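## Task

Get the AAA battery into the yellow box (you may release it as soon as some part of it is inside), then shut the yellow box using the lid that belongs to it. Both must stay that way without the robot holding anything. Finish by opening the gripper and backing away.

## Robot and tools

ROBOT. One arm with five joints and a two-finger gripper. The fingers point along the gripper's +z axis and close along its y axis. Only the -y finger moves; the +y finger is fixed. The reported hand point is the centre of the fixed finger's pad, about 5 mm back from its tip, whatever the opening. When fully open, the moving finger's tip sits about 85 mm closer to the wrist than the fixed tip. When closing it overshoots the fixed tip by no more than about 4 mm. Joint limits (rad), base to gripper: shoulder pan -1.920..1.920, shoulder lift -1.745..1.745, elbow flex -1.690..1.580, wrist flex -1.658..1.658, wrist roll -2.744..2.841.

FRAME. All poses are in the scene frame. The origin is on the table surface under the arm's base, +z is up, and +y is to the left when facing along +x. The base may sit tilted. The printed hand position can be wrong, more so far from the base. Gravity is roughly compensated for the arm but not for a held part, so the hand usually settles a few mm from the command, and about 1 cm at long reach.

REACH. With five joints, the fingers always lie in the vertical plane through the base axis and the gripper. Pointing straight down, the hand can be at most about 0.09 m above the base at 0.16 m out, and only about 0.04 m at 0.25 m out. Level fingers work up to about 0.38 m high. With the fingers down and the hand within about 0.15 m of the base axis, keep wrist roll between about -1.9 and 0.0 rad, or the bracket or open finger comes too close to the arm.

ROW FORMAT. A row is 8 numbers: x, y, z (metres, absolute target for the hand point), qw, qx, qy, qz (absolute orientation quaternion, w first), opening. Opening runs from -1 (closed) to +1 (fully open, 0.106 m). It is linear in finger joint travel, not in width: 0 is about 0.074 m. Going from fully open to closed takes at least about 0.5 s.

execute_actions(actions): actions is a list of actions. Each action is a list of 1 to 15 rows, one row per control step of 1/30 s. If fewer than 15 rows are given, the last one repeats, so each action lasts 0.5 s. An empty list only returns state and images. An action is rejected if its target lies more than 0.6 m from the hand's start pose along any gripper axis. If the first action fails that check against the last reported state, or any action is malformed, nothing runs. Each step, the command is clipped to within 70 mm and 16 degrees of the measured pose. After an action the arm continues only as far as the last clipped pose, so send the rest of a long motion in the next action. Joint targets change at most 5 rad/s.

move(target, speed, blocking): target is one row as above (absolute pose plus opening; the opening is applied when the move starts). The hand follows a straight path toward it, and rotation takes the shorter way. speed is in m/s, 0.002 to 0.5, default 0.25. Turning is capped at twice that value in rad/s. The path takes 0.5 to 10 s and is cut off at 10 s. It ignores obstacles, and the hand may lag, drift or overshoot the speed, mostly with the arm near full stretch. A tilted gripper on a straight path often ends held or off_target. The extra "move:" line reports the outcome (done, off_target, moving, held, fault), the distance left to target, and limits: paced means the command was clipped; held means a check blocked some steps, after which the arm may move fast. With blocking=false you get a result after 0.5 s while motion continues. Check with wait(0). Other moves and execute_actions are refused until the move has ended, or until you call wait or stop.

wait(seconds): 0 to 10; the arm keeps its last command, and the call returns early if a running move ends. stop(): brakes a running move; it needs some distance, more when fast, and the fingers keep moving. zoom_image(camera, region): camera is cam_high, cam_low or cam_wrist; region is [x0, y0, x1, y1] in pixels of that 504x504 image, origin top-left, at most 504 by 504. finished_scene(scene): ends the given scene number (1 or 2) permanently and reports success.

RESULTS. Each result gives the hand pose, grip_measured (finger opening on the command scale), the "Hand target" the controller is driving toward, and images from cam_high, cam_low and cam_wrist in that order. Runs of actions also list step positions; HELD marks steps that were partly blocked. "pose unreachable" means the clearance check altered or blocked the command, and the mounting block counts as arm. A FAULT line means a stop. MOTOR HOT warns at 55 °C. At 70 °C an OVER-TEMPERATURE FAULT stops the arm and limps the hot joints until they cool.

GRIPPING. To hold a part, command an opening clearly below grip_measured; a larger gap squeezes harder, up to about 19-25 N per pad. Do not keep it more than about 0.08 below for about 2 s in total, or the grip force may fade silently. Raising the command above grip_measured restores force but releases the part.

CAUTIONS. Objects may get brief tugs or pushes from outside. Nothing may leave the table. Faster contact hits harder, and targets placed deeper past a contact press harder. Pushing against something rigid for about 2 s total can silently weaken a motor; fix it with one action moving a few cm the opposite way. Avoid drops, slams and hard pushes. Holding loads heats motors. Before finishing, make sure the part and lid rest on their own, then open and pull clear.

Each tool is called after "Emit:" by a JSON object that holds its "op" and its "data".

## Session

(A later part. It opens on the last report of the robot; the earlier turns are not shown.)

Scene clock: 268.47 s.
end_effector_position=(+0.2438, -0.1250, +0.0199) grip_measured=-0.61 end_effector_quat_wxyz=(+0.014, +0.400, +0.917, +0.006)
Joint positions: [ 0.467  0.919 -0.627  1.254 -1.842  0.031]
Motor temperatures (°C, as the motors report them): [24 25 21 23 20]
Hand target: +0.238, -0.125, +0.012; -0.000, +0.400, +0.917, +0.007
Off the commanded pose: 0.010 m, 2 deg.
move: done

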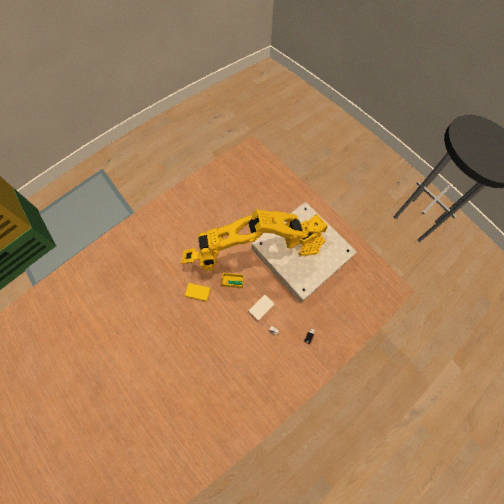

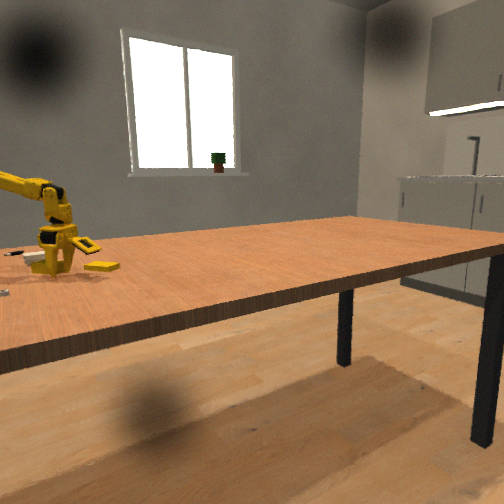

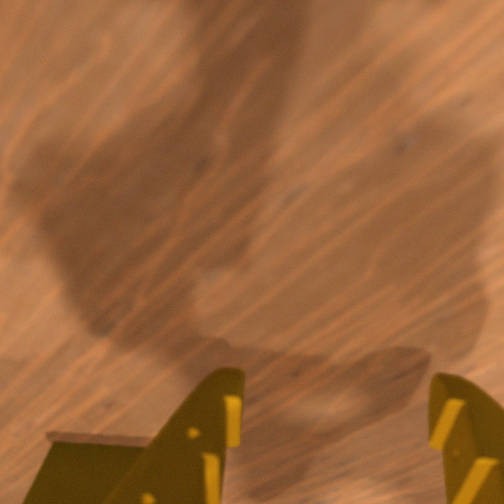

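Emit:
{"op": "move", "data": {"target": [0.24,-0.125,0.05,0,0.4,0.916,0,-1], "speed": 0.1}}

Emit:
{"op": "move", "data": {"target": [0.322,-0.1,0.045,0.16,0.45,0.878,0.03,-1], "speed": 0.1}}

Emit:
{"op": "move", "data": {"target": [0.318,-0.1,0.004,0.16,0.45,0.878,0.03,-1], "speed": 0.03}}

Emit:
{"op": "move", "data": {"target": [0.255,-0.125,0.006,0.04,0.45,0.89,0.01,-1], "speed": 0.03}}

Emit:
{"op": "move", "data": {"target": [0.24,-0.115,0.08,0,0.45,0.893,0,0.1], "speed": 0.08}}

Scene clock: 278.20 s.
end_effector_position=(+0.2395, -0.1231, +0.0463) grip_measured=-0.99 end_effector_quat_wxyz=(-0.002, +0.400, +0.917, +0.007)
Joint positions: [ 0.467  0.857 -0.717  1.438 -1.842  0.003]
Motor temperatures (°C, as the motors report them): [24 25 21 23 20]
Hand target: +0.240, -0.125, +0.050; +0.001, +0.400, +0.916, +0.007
Off the commanded pose: 0.004 m, 1 deg.
move: done

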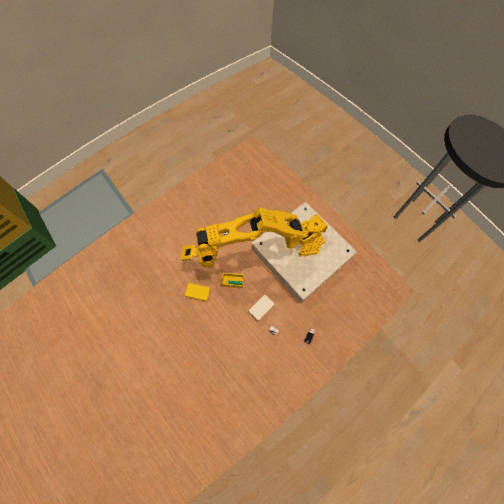

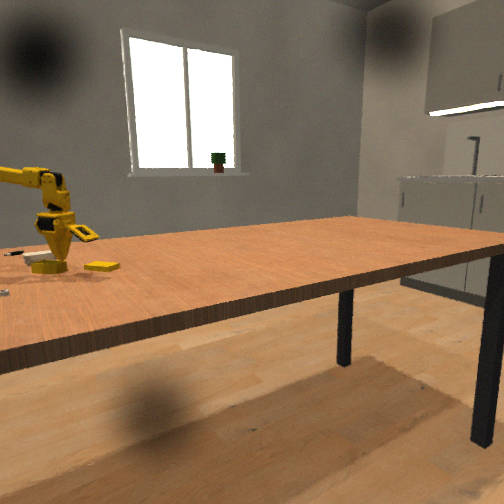

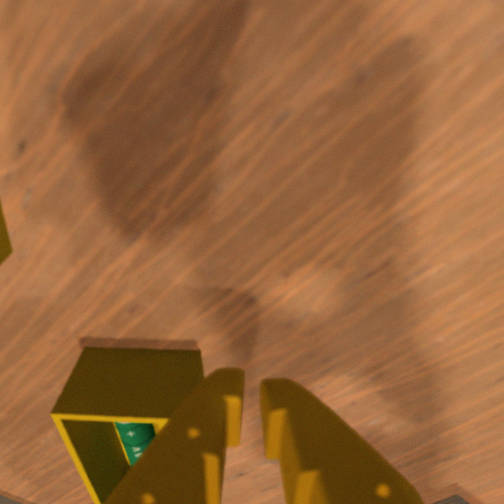

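Scene clock: 280.47 s.
end_effector_position=(+0.3245, -0.1051, +0.0532) grip_measured=-0.99 end_effector_quat_wxyz=(+0.182, +0.449, +0.874, +0.033)
Joint positions: [ 0.297  1.166 -1.23   1.267 -2.136  0.003]
Motor temperatures (°C, as the motors report them): [24 25 21 23 20]
Hand target: +0.322, -0.101, +0.047; +0.169, +0.450, +0.876, +0.032
Off the commanded pose: 0.010 m, 3 deg.
move: off_target

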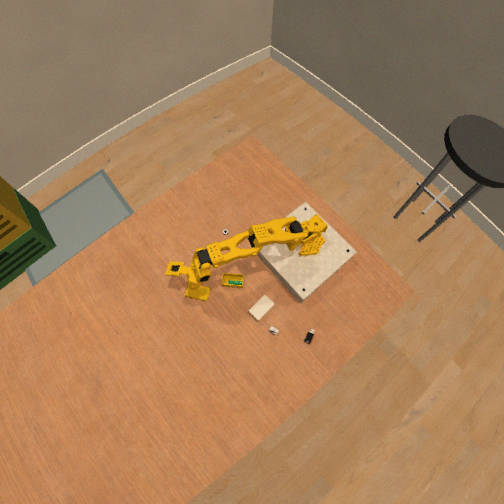

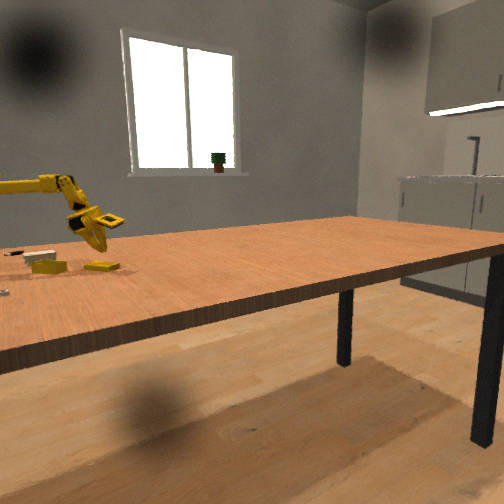

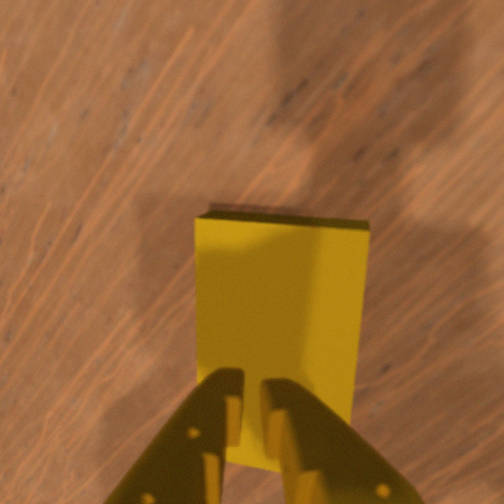

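Scene clock: 282.37 s.
end_effector_position=(+0.3269, -0.1055, +0.0234) grip_measured=-0.99 end_effector_quat_wxyz=(+0.191, +0.448, +0.873, +0.034)
Joint positions: [ 0.297  1.17  -1.009  1.024 -2.136  0.003]
Motor temperatures (°C, as the motors report them): [24 25 21 23 20]
Hand target: +0.318, -0.100, +0.005; +0.160, +0.450, +0.878, +0.030
Off the commanded pose: 0.022 m, 4 deg.
move: off_target

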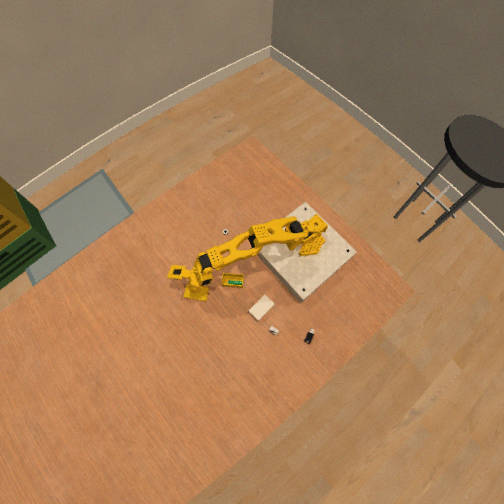

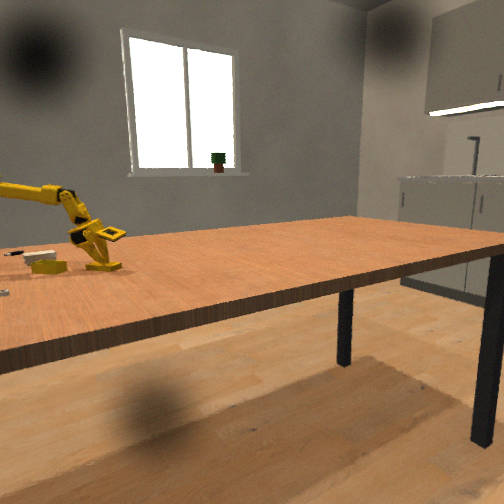

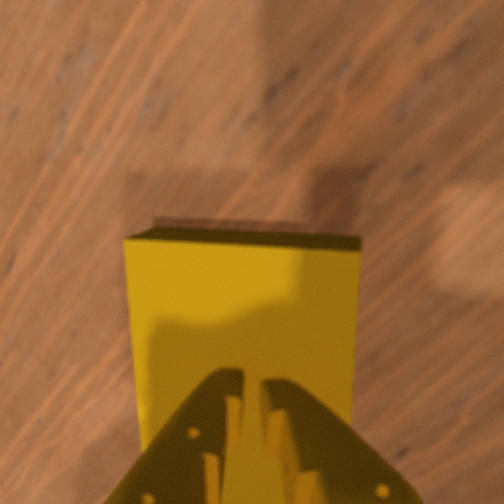

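Scene clock: 287.73 s.
end_effector_position=(+0.2727, -0.1257, +0.0218) grip_measured=-0.99 end_effector_quat_wxyz=(+0.089, +0.444, +0.891, +0.007)
Joint positions: [ 0.421  0.939 -0.653  1.109 -1.989  0.003]
Motor temperatures (°C, as the motors report them): [24 25 21 23 20]
Hand target: +0.254, -0.123, +0.005; +0.039, +0.451, +0.892, +0.006
Off the commanded pose: 0.024 m, 6 deg.
move: off_target

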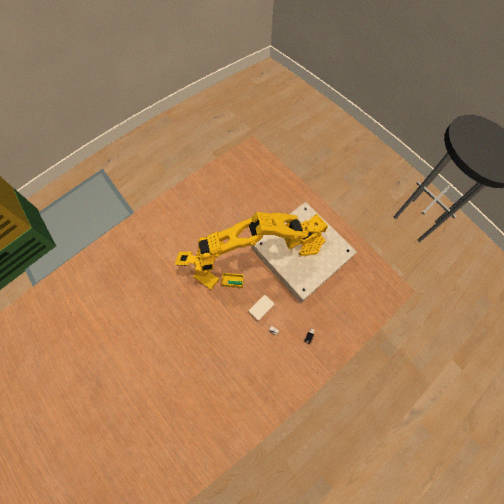

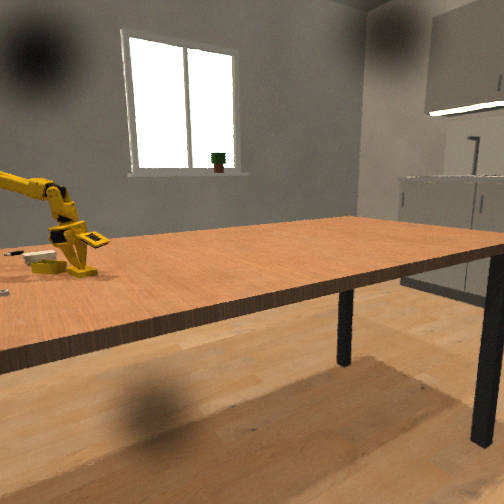

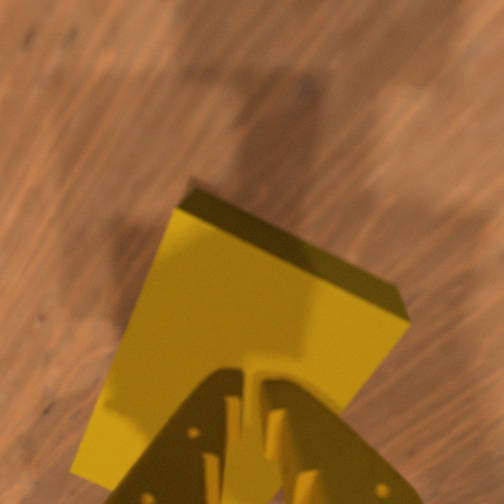

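Scene clock: 289.20 s.
end_effector_position=(+0.2402, -0.1114, +0.0757) grip_measured=+0.09 end_effector_quat_wxyz=(-0.003, +0.447, +0.895, +0.007)
Joint positions: [ 0.424  0.752 -0.75   1.576 -1.989  0.079]
Motor temperatures (°C, as the motors report them): [24 25 21 23 20]
Hand target: +0.239, -0.114, +0.079; +0.001, +0.450, +0.893, +0.007
Off the commanded pose: 0.006 m, 1 deg.
move: done

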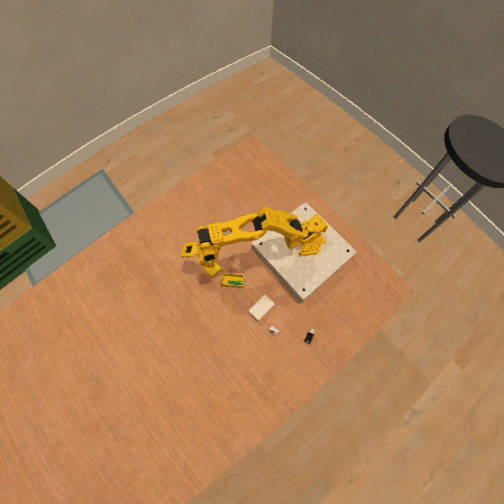

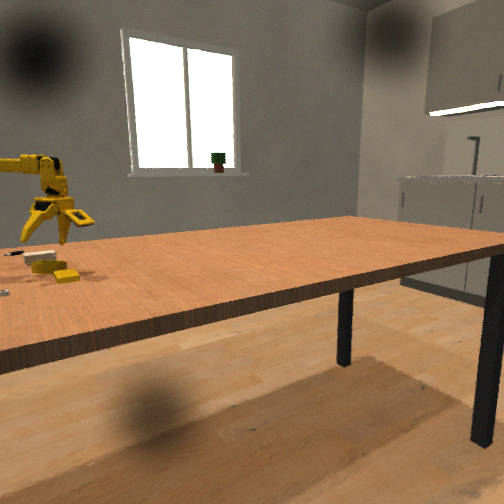

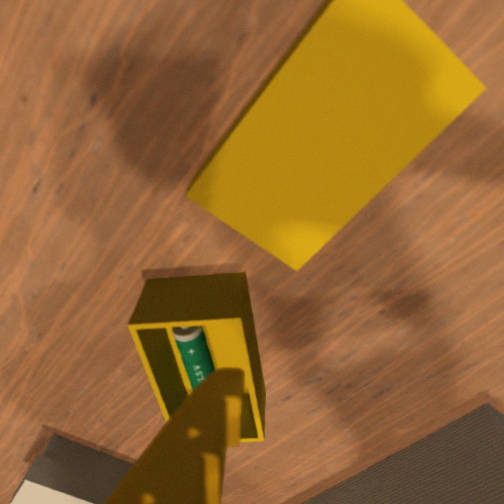

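Emit:
{"op": "move", "data": {"target": [0.281,-0.126,0.055,0.04,0.725,0.688,0,0.1], "speed": 0.1}}

Scene clock: 310.43 s.
end_effector_position=(+0.2793, -0.1291, +0.0608) grip_measured=+0.09 end_effector_quat_wxyz=(+0.070, +0.722, +0.688, +0.034)
Joint positions: [ 0.407  1.101 -1.242  1.56  -2.698  0.079]
Motor temperatures (°C, as the motors report them): [24 25 21 23 20]
Hand target: +0.281, -0.127, +0.056; +0.068, +0.722, +0.688, +0.034
Off the commanded pose: 0.007 m, 5 deg.
elbow stopped short: the move would have taken joint 3 (elbow) straighter than the controller allows; a more bent joint 3 avoids this.
move: off_target

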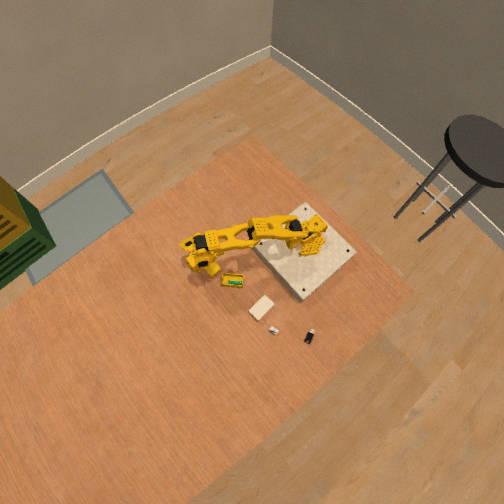

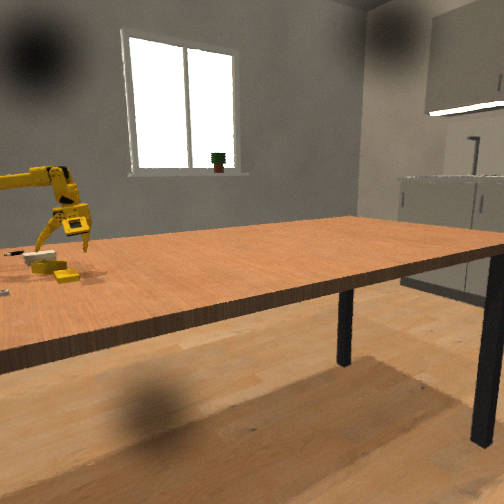

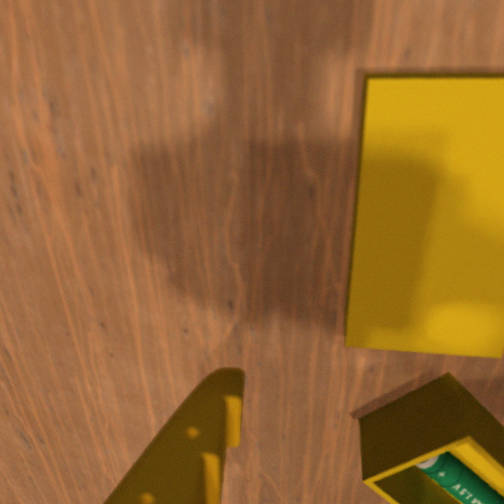

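Emit:
{"op": "move", "data": {"target": [0.258,-0.135,0.04,0,0.725,0.688,0,0.1], "speed": 0.05}}

Emit:
{"op": "move", "data": {"target": [0.257,-0.135,0.02,0,0.725,0.688,0,0.1], "speed": 0.03}}

Scene clock: 319.23 s.
end_effector_position=(+0.2623, -0.1340, +0.0450) grip_measured=+0.09 end_effector_quat_wxyz=(+0.025, +0.725, +0.688, +0.016)
Joint positions: [ 0.448  1.155 -1.242  1.603 -2.661  0.079]
Motor temperatures (°C, as the motors report them): [24 25 21 23 20]
Hand target: +0.258, -0.135, +0.040; +0.012, +0.725, +0.688, +0.011
Off the commanded pose: 0.007 m, 3 deg.
elbow stopped short: the move would have taken joint 3 (elbow) straighter than the controller allows; a more bent joint 3 avoids this.
move: off_target

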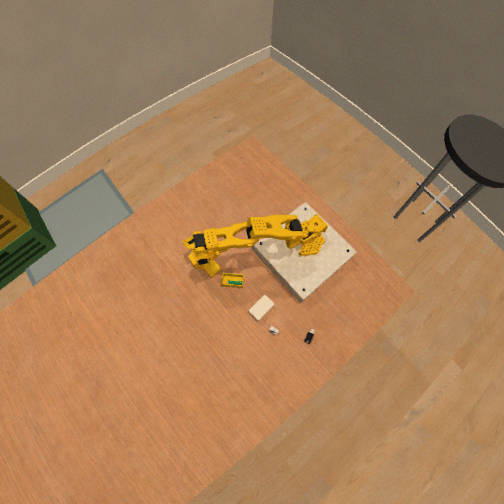

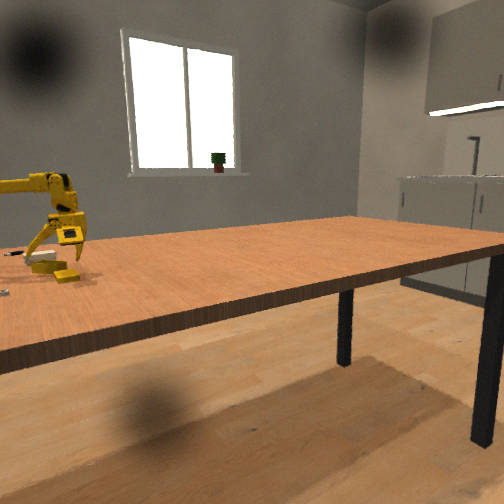

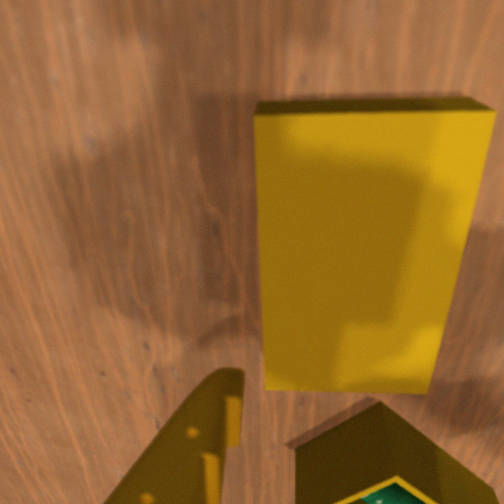

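Scene clock: 320.47 s.
end_effector_position=(+0.2583, -0.1331, +0.0246) grip_measured=+0.09 end_effector_quat_wxyz=(+0.007, +0.726, +0.687, +0.010)
Joint positions: [ 0.453  1.235 -1.242  1.561 -2.66   0.079]
Motor temperatures (°C, as the motors report them): [24 25 21 23 20]
Hand target: +0.257, -0.135, +0.020; +0.005, +0.726, +0.687, +0.009
Off the commanded pose: 0.005 m, 1 deg.
elbow stopped short: the move would have taken joint 3 (elbow) straighter than the controller allows; a more bent joint 3 avoids this.
move: done

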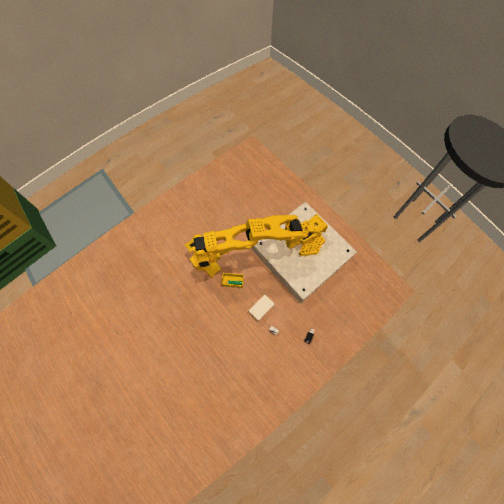

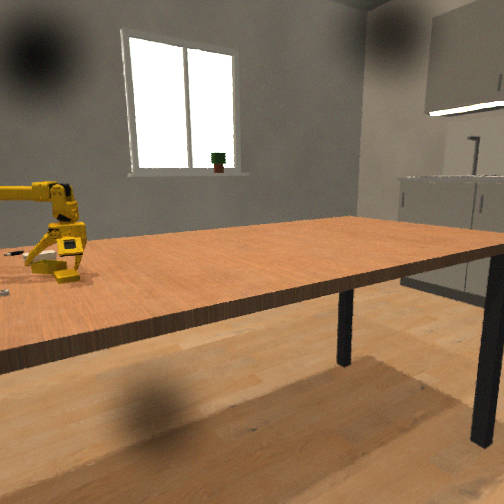

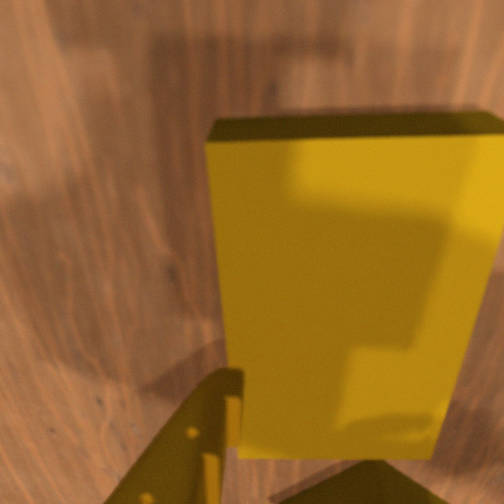

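Emit:
{"op": "move", "data": {"target": [0.262,-0.134,0.02,0,0.725,0.688,0,-0.2], "speed": 0.02}}

Emit:
{"op": "move", "data": {"target": [0.261,-0.134,0.004,0,0.725,0.688,0,-0.2], "speed": 0.02}}

Emit:
{"op": "zoom_image", "data": {"camera": "cam_low", "region": [10, 210, 120, 310]}}

Scene clock: 331.27 s.
end_effector_position=(+0.2616, -0.1348, +0.0249) grip_measured=-0.19 end_effector_quat_wxyz=(+0.018, +0.726, +0.687, +0.013)
Joint positions: [ 0.453  1.235 -1.242  1.538 -2.66   0.061]
Motor temperatures (°C, as the motors report them): [24 25 21 23 20]
Hand target: +0.262, -0.134, +0.020; +0.016, +0.725, +0.688, +0.013
Off the commanded pose: 0.005 m, 3 deg.
elbow stopped short: the move would have taken joint 3 (elbow) straighter than the controller allows; a more bent joint 3 avoids this.
move: off_target

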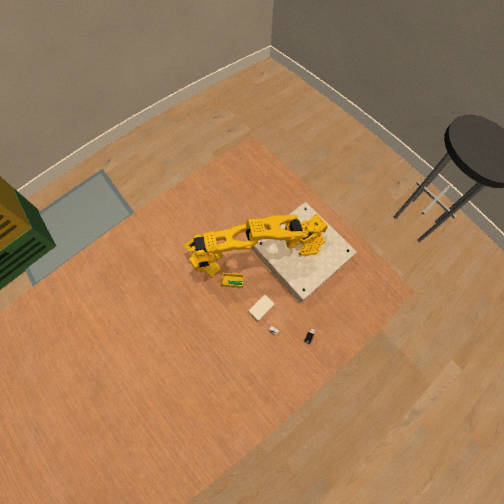

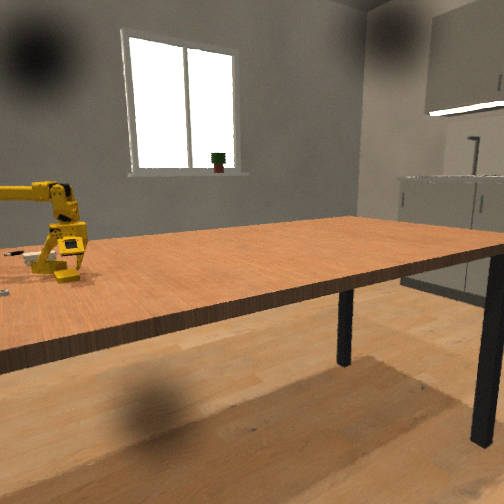

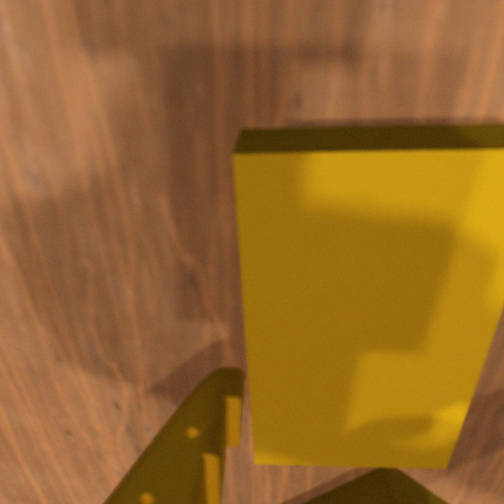

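Scene clock: 332.60 s.
end_effector_position=(+0.2631, -0.1354, +0.0119) grip_measured=-0.19 end_effector_quat_wxyz=(+0.021, +0.726, +0.687, +0.014)
Joint positions: [ 0.453  1.29  -1.248  1.483 -2.66   0.061]
Motor temperatures (°C, as the motors report them): [24 25 21 23 20]
Hand target: +0.261, -0.134, +0.004; +0.014, +0.725, +0.688, +0.012
Off the commanded pose: 0.008 m, 3 deg.
elbow stopped short: the move would have taken joint 3 (elbow) straighter than the controller allows; a more bent joint 3 avoids this.
move: off_target

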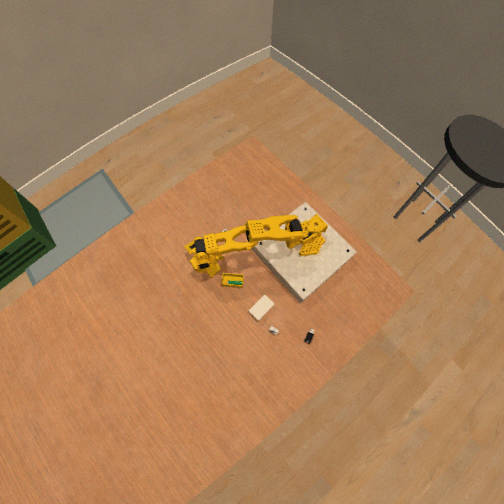

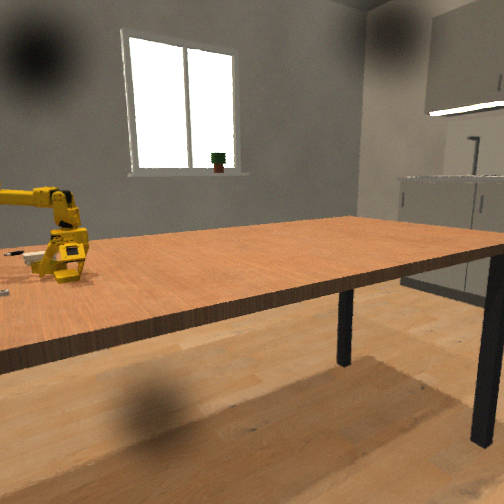

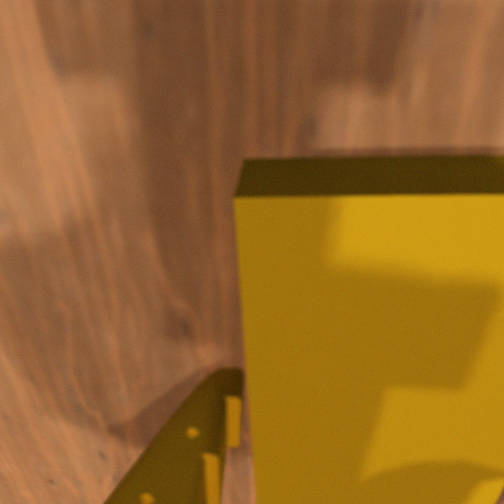

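Region (10, 210, 120, 310) of cam_low's 504x504 image, scaled by 4.582, with more detail than that image has; it fills the top 458 rows of this view, and the rest is white.

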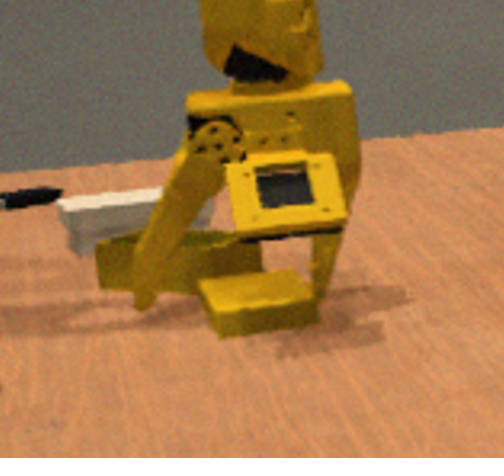

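Good. Grip, lift.

Emit:
{"op": "move", "data": {"target": [0.261,-0.134,0.006,0,0.725,0.688,0,-0.62]}}

Emit:
{"op": "move", "data": {"target": [0.255,-0.13,0.055,0,0.725,0.688,0,-0.62], "speed": 0.05}}

Emit:
{"op": "move", "data": {"target": [0.23,-0.035,0.06,0,0.367,0.93,0,-0.62], "speed": 0.08}}

Emit:
{"op": "zoom_image", "data": {"camera": "cam_low", "region": [0, 200, 110, 300]}}

Scene clock: 339.27 s.
end_effector_position=(+0.2637, -0.1358, +0.0128) grip_measured=-0.50 end_effector_quat_wxyz=(+0.023, +0.726, +0.687, +0.015)
Joint positions: [ 0.453  1.289 -1.251  1.483 -2.66   0.039]
Motor temperatures (°C, as the motors report them): [24 25 21 23 20]
Hand target: +0.261, -0.134, +0.006; +0.012, +0.725, +0.688, +0.011
Off the commanded pose: 0.008 m, 3 deg.
elbow stopped short: the move would have taken joint 3 (elbow) straighter than the controller allows; a more bent joint 3 avoids this.
move: off_target

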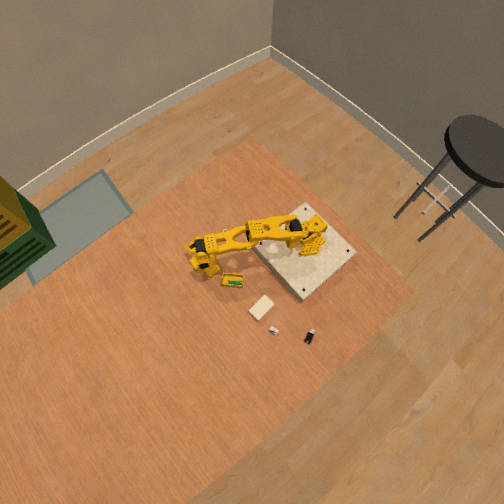

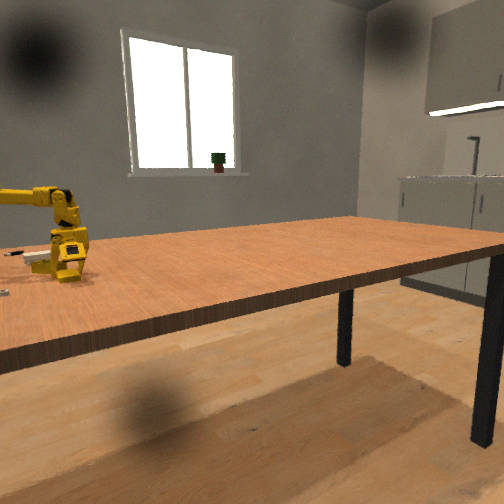

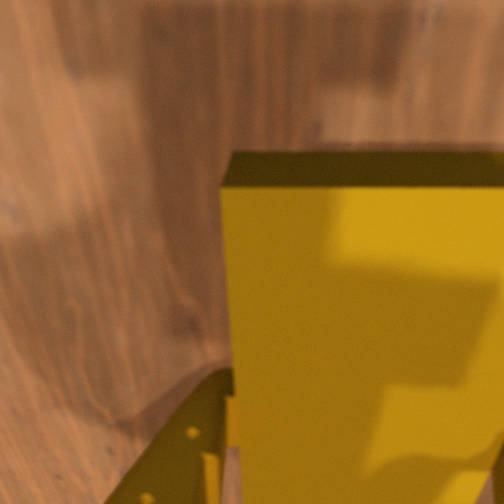

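Scene clock: 340.53 s.
end_effector_position=(+0.2561, -0.1324, +0.0537) grip_measured=-0.50 end_effector_quat_wxyz=(+0.012, +0.726, +0.687, +0.011)
Joint positions: [ 0.453  1.08  -1.171  1.635 -2.66   0.039]
Motor temperatures (°C, as the motors report them): [24 25 21 23 20]
Hand target: +0.254, -0.129, +0.055; +0.005, +0.725, +0.688, +0.009
Off the commanded pose: 0.003 m, 2 deg.
elbow stopped short: the move would have taken joint 3 (elbow) straighter than the controller allows; a more bent joint 3 avoids this.
joint sent to its limit — the command would take joint 4 (wrist flex) past its upper limit, so that joint was sent only as far as its limit.
move: done

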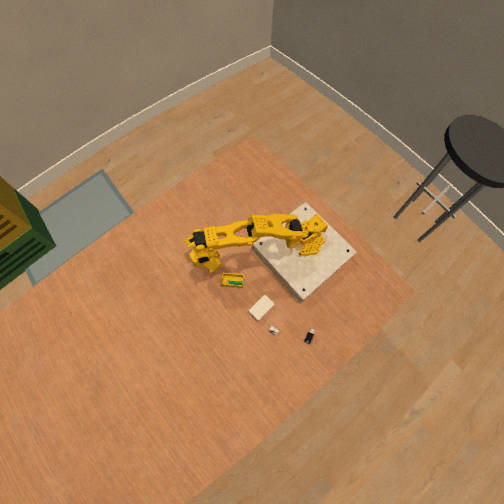

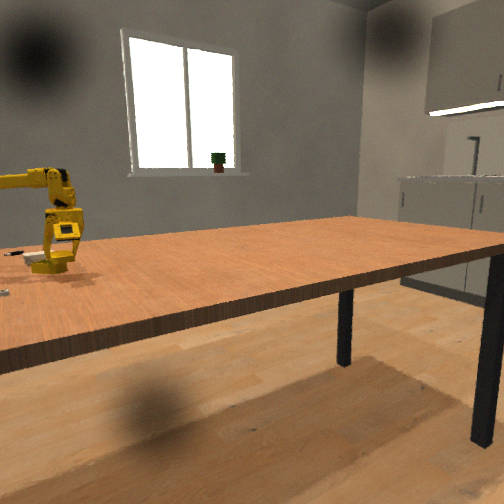

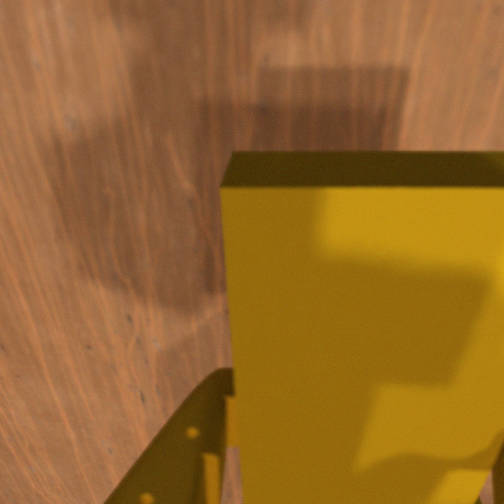

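Scene clock: 346.30 s.
end_effector_position=(+0.2324, -0.0355, +0.0584) grip_measured=-0.50 end_effector_quat_wxyz=(-0.004, +0.375, +0.927, +0.005)
Joint positions: [ 0.143  0.442 -0.104  1.245 -2.113  0.04 ]
Motor temperatures (°C, as the motors report them): [24 25 21 23 20]
Hand target: +0.232, -0.033, +0.059; -0.001, +0.367, +0.930, +0.006
Off the commanded pose: 0.003 m, 1 deg.
move: done

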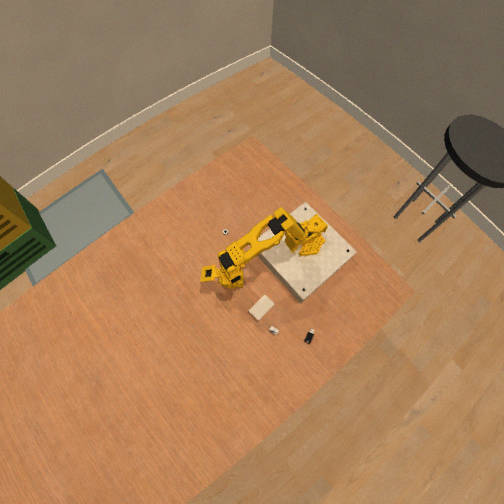

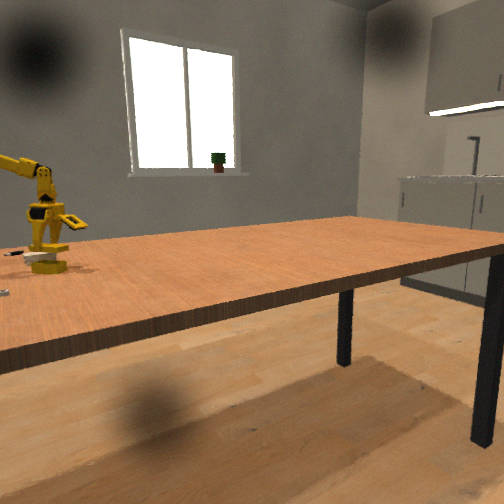

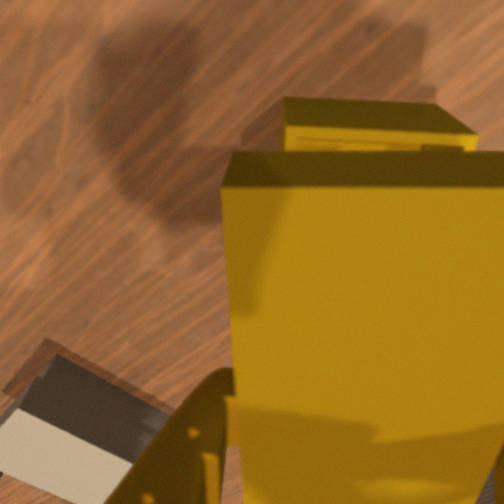

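Region (0, 200, 110, 300) of cam_low's 504x504 image, scaled by 4.582, with more detail than that image has; it fills the top 458 rows of this view, and the rest is white.

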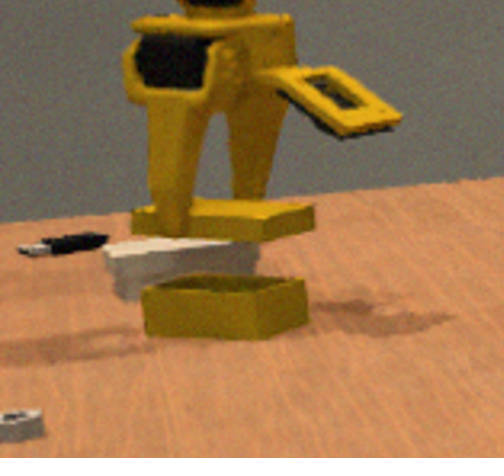

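Emit:
{"op": "move", "data": {"target": [0.227,-0.033,0.036,0,0.385,0.923,0,-0.62], "speed": 0.02}}

Emit:
{"op": "zoom_image", "data": {"camera": "cam_low", "region": [0, 200, 110, 300]}}

Scene clock: 359.73 s.
end_effector_position=(+0.2314, -0.0351, +0.0423) grip_measured=-0.50 end_effector_quat_wxyz=(+0.011, +0.383, +0.923, +0.009)
Joint positions: [ 0.143  0.442  0.025  1.086 -2.13   0.04 ]
Motor temperatures (°C, as the motors report them): [24 25 21 23 20]
Hand target: +0.227, -0.033, +0.036; -0.002, +0.385, +0.923, +0.006
Off the commanded pose: 0.008 m, 2 deg.
move: done

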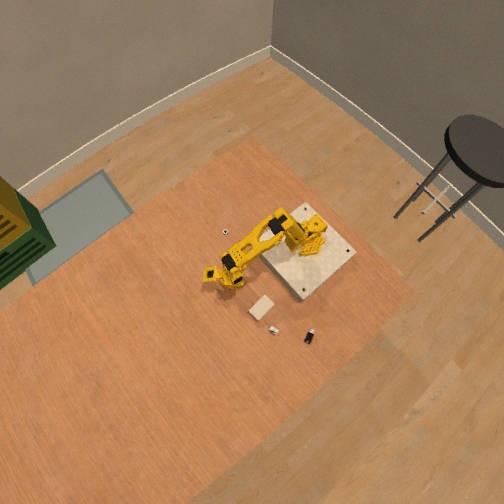

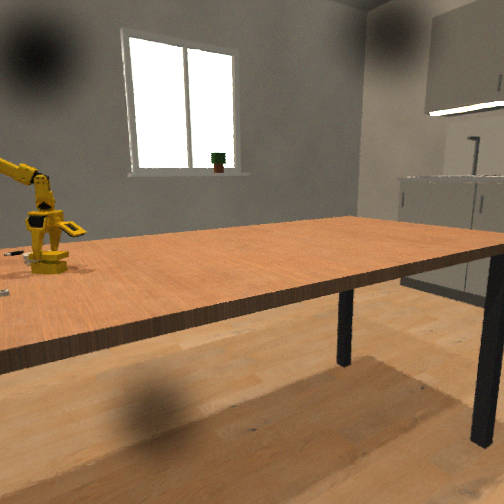

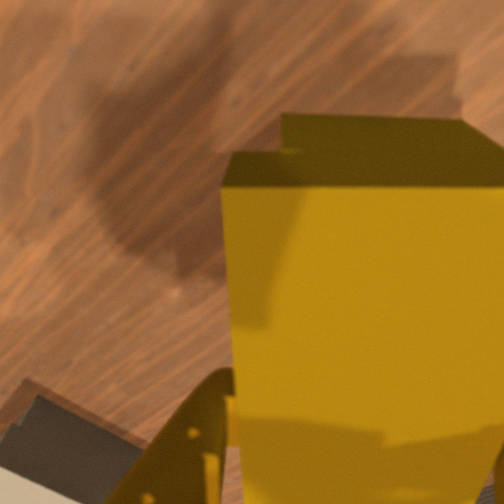

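Region (0, 200, 110, 300) of cam_low's 504x504 image, scaled by 4.582, with more detail than that image has; it fills the top 458 rows of this view, and the rest is white.

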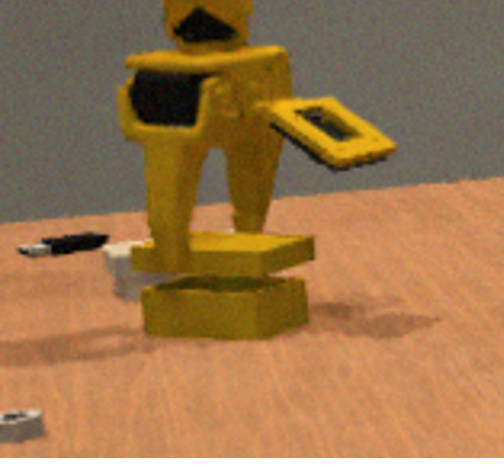

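Emit:
{"op": "move", "data": {"target": [0.223,-0.0305,0.03,0,0.385,0.923,0,-0.62], "speed": 0.01}}

Emit:
{"op": "zoom_image", "data": {"camera": "cam_low", "region": [0, 200, 110, 300]}}

Scene clock: 369.23 s.
end_effector_position=(+0.2266, -0.0331, +0.0343) grip_measured=-0.50 end_effector_quat_wxyz=(+0.007, +0.385, +0.923, +0.008)
Joint positions: [ 0.139  0.442  0.091  1.027 -2.138  0.04 ]
Motor temperatures (°C, as the motors report them): [24 25 21 23 20]
Hand target: +0.223, -0.030, +0.030; -0.001, +0.385, +0.923, +0.006
Off the commanded pose: 0.006 m, 1 deg.
move: done

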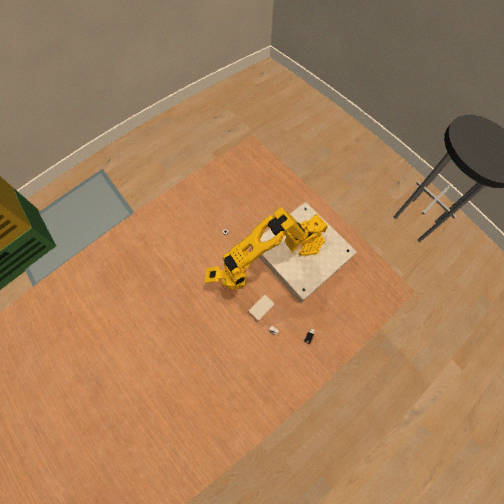

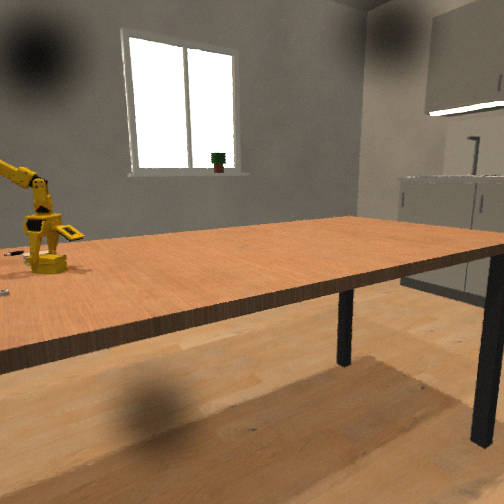

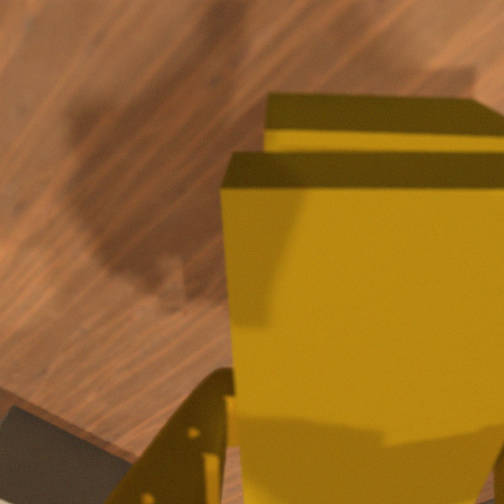

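Region (0, 200, 110, 300) of cam_low's 504x504 image, scaled by 4.582, with more detail than that image has; it fills the top 458 rows of this view, and the rest is white.

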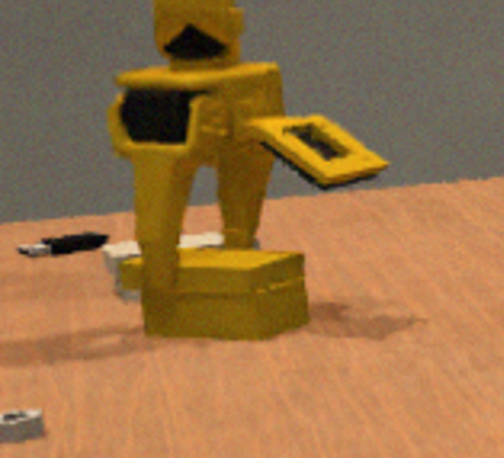

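Emit:
{"op": "move", "data": {"target": [0.228,-0.036,0.032,0,0.385,0.923,0,-0.62], "speed": 0.01}}

Emit:
{"op": "zoom_image", "data": {"camera": "cam_low", "region": [0, 200, 110, 300]}}

Scene clock: 376.77 s.
end_effector_position=(+0.2308, -0.0342, +0.0352) grip_measured=-0.50 end_effector_quat_wxyz=(+0.010, +0.385, +0.923, +0.009)
Joint positions: [ 0.14   0.465  0.046  1.043 -2.136  0.04 ]
Motor temperatures (°C, as the motors report them): [24 25 21 23 20]
Hand target: +0.228, -0.036, +0.032; -0.002, +0.385, +0.923, +0.006
Off the commanded pose: 0.005 m, 2 deg.
move: done

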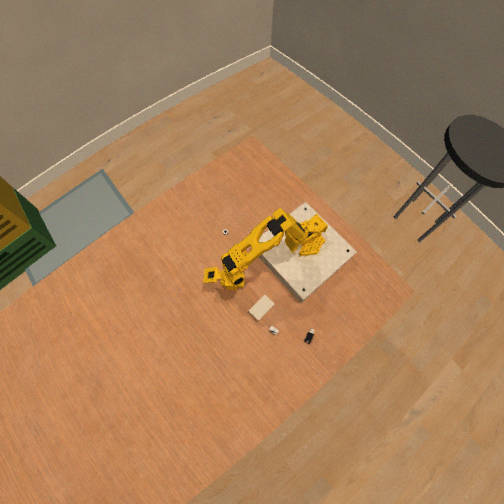

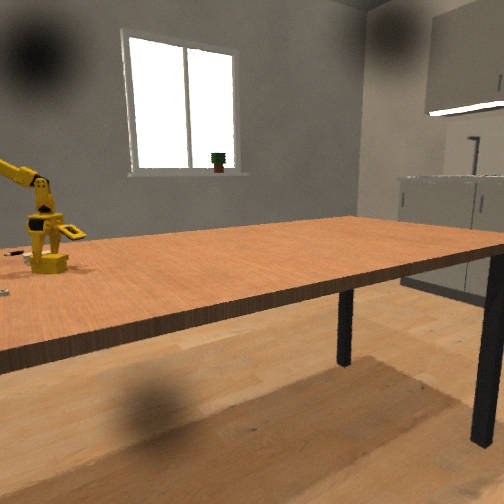

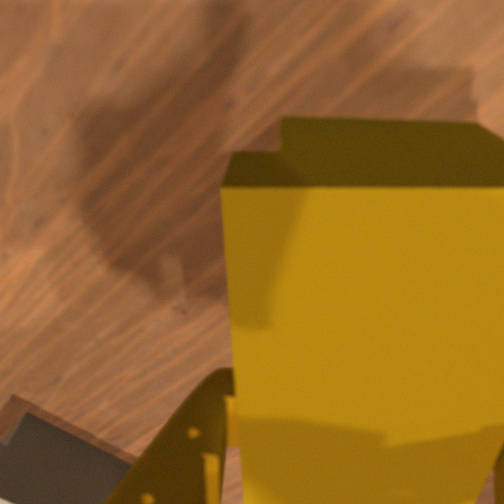

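Region (0, 200, 110, 300) of cam_low's 504x504 image, scaled by 4.582, with more detail than that image has; it fills the top 458 rows of this view, and the rest is white.

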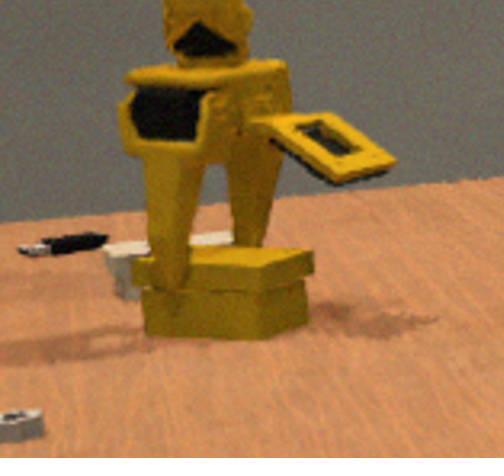

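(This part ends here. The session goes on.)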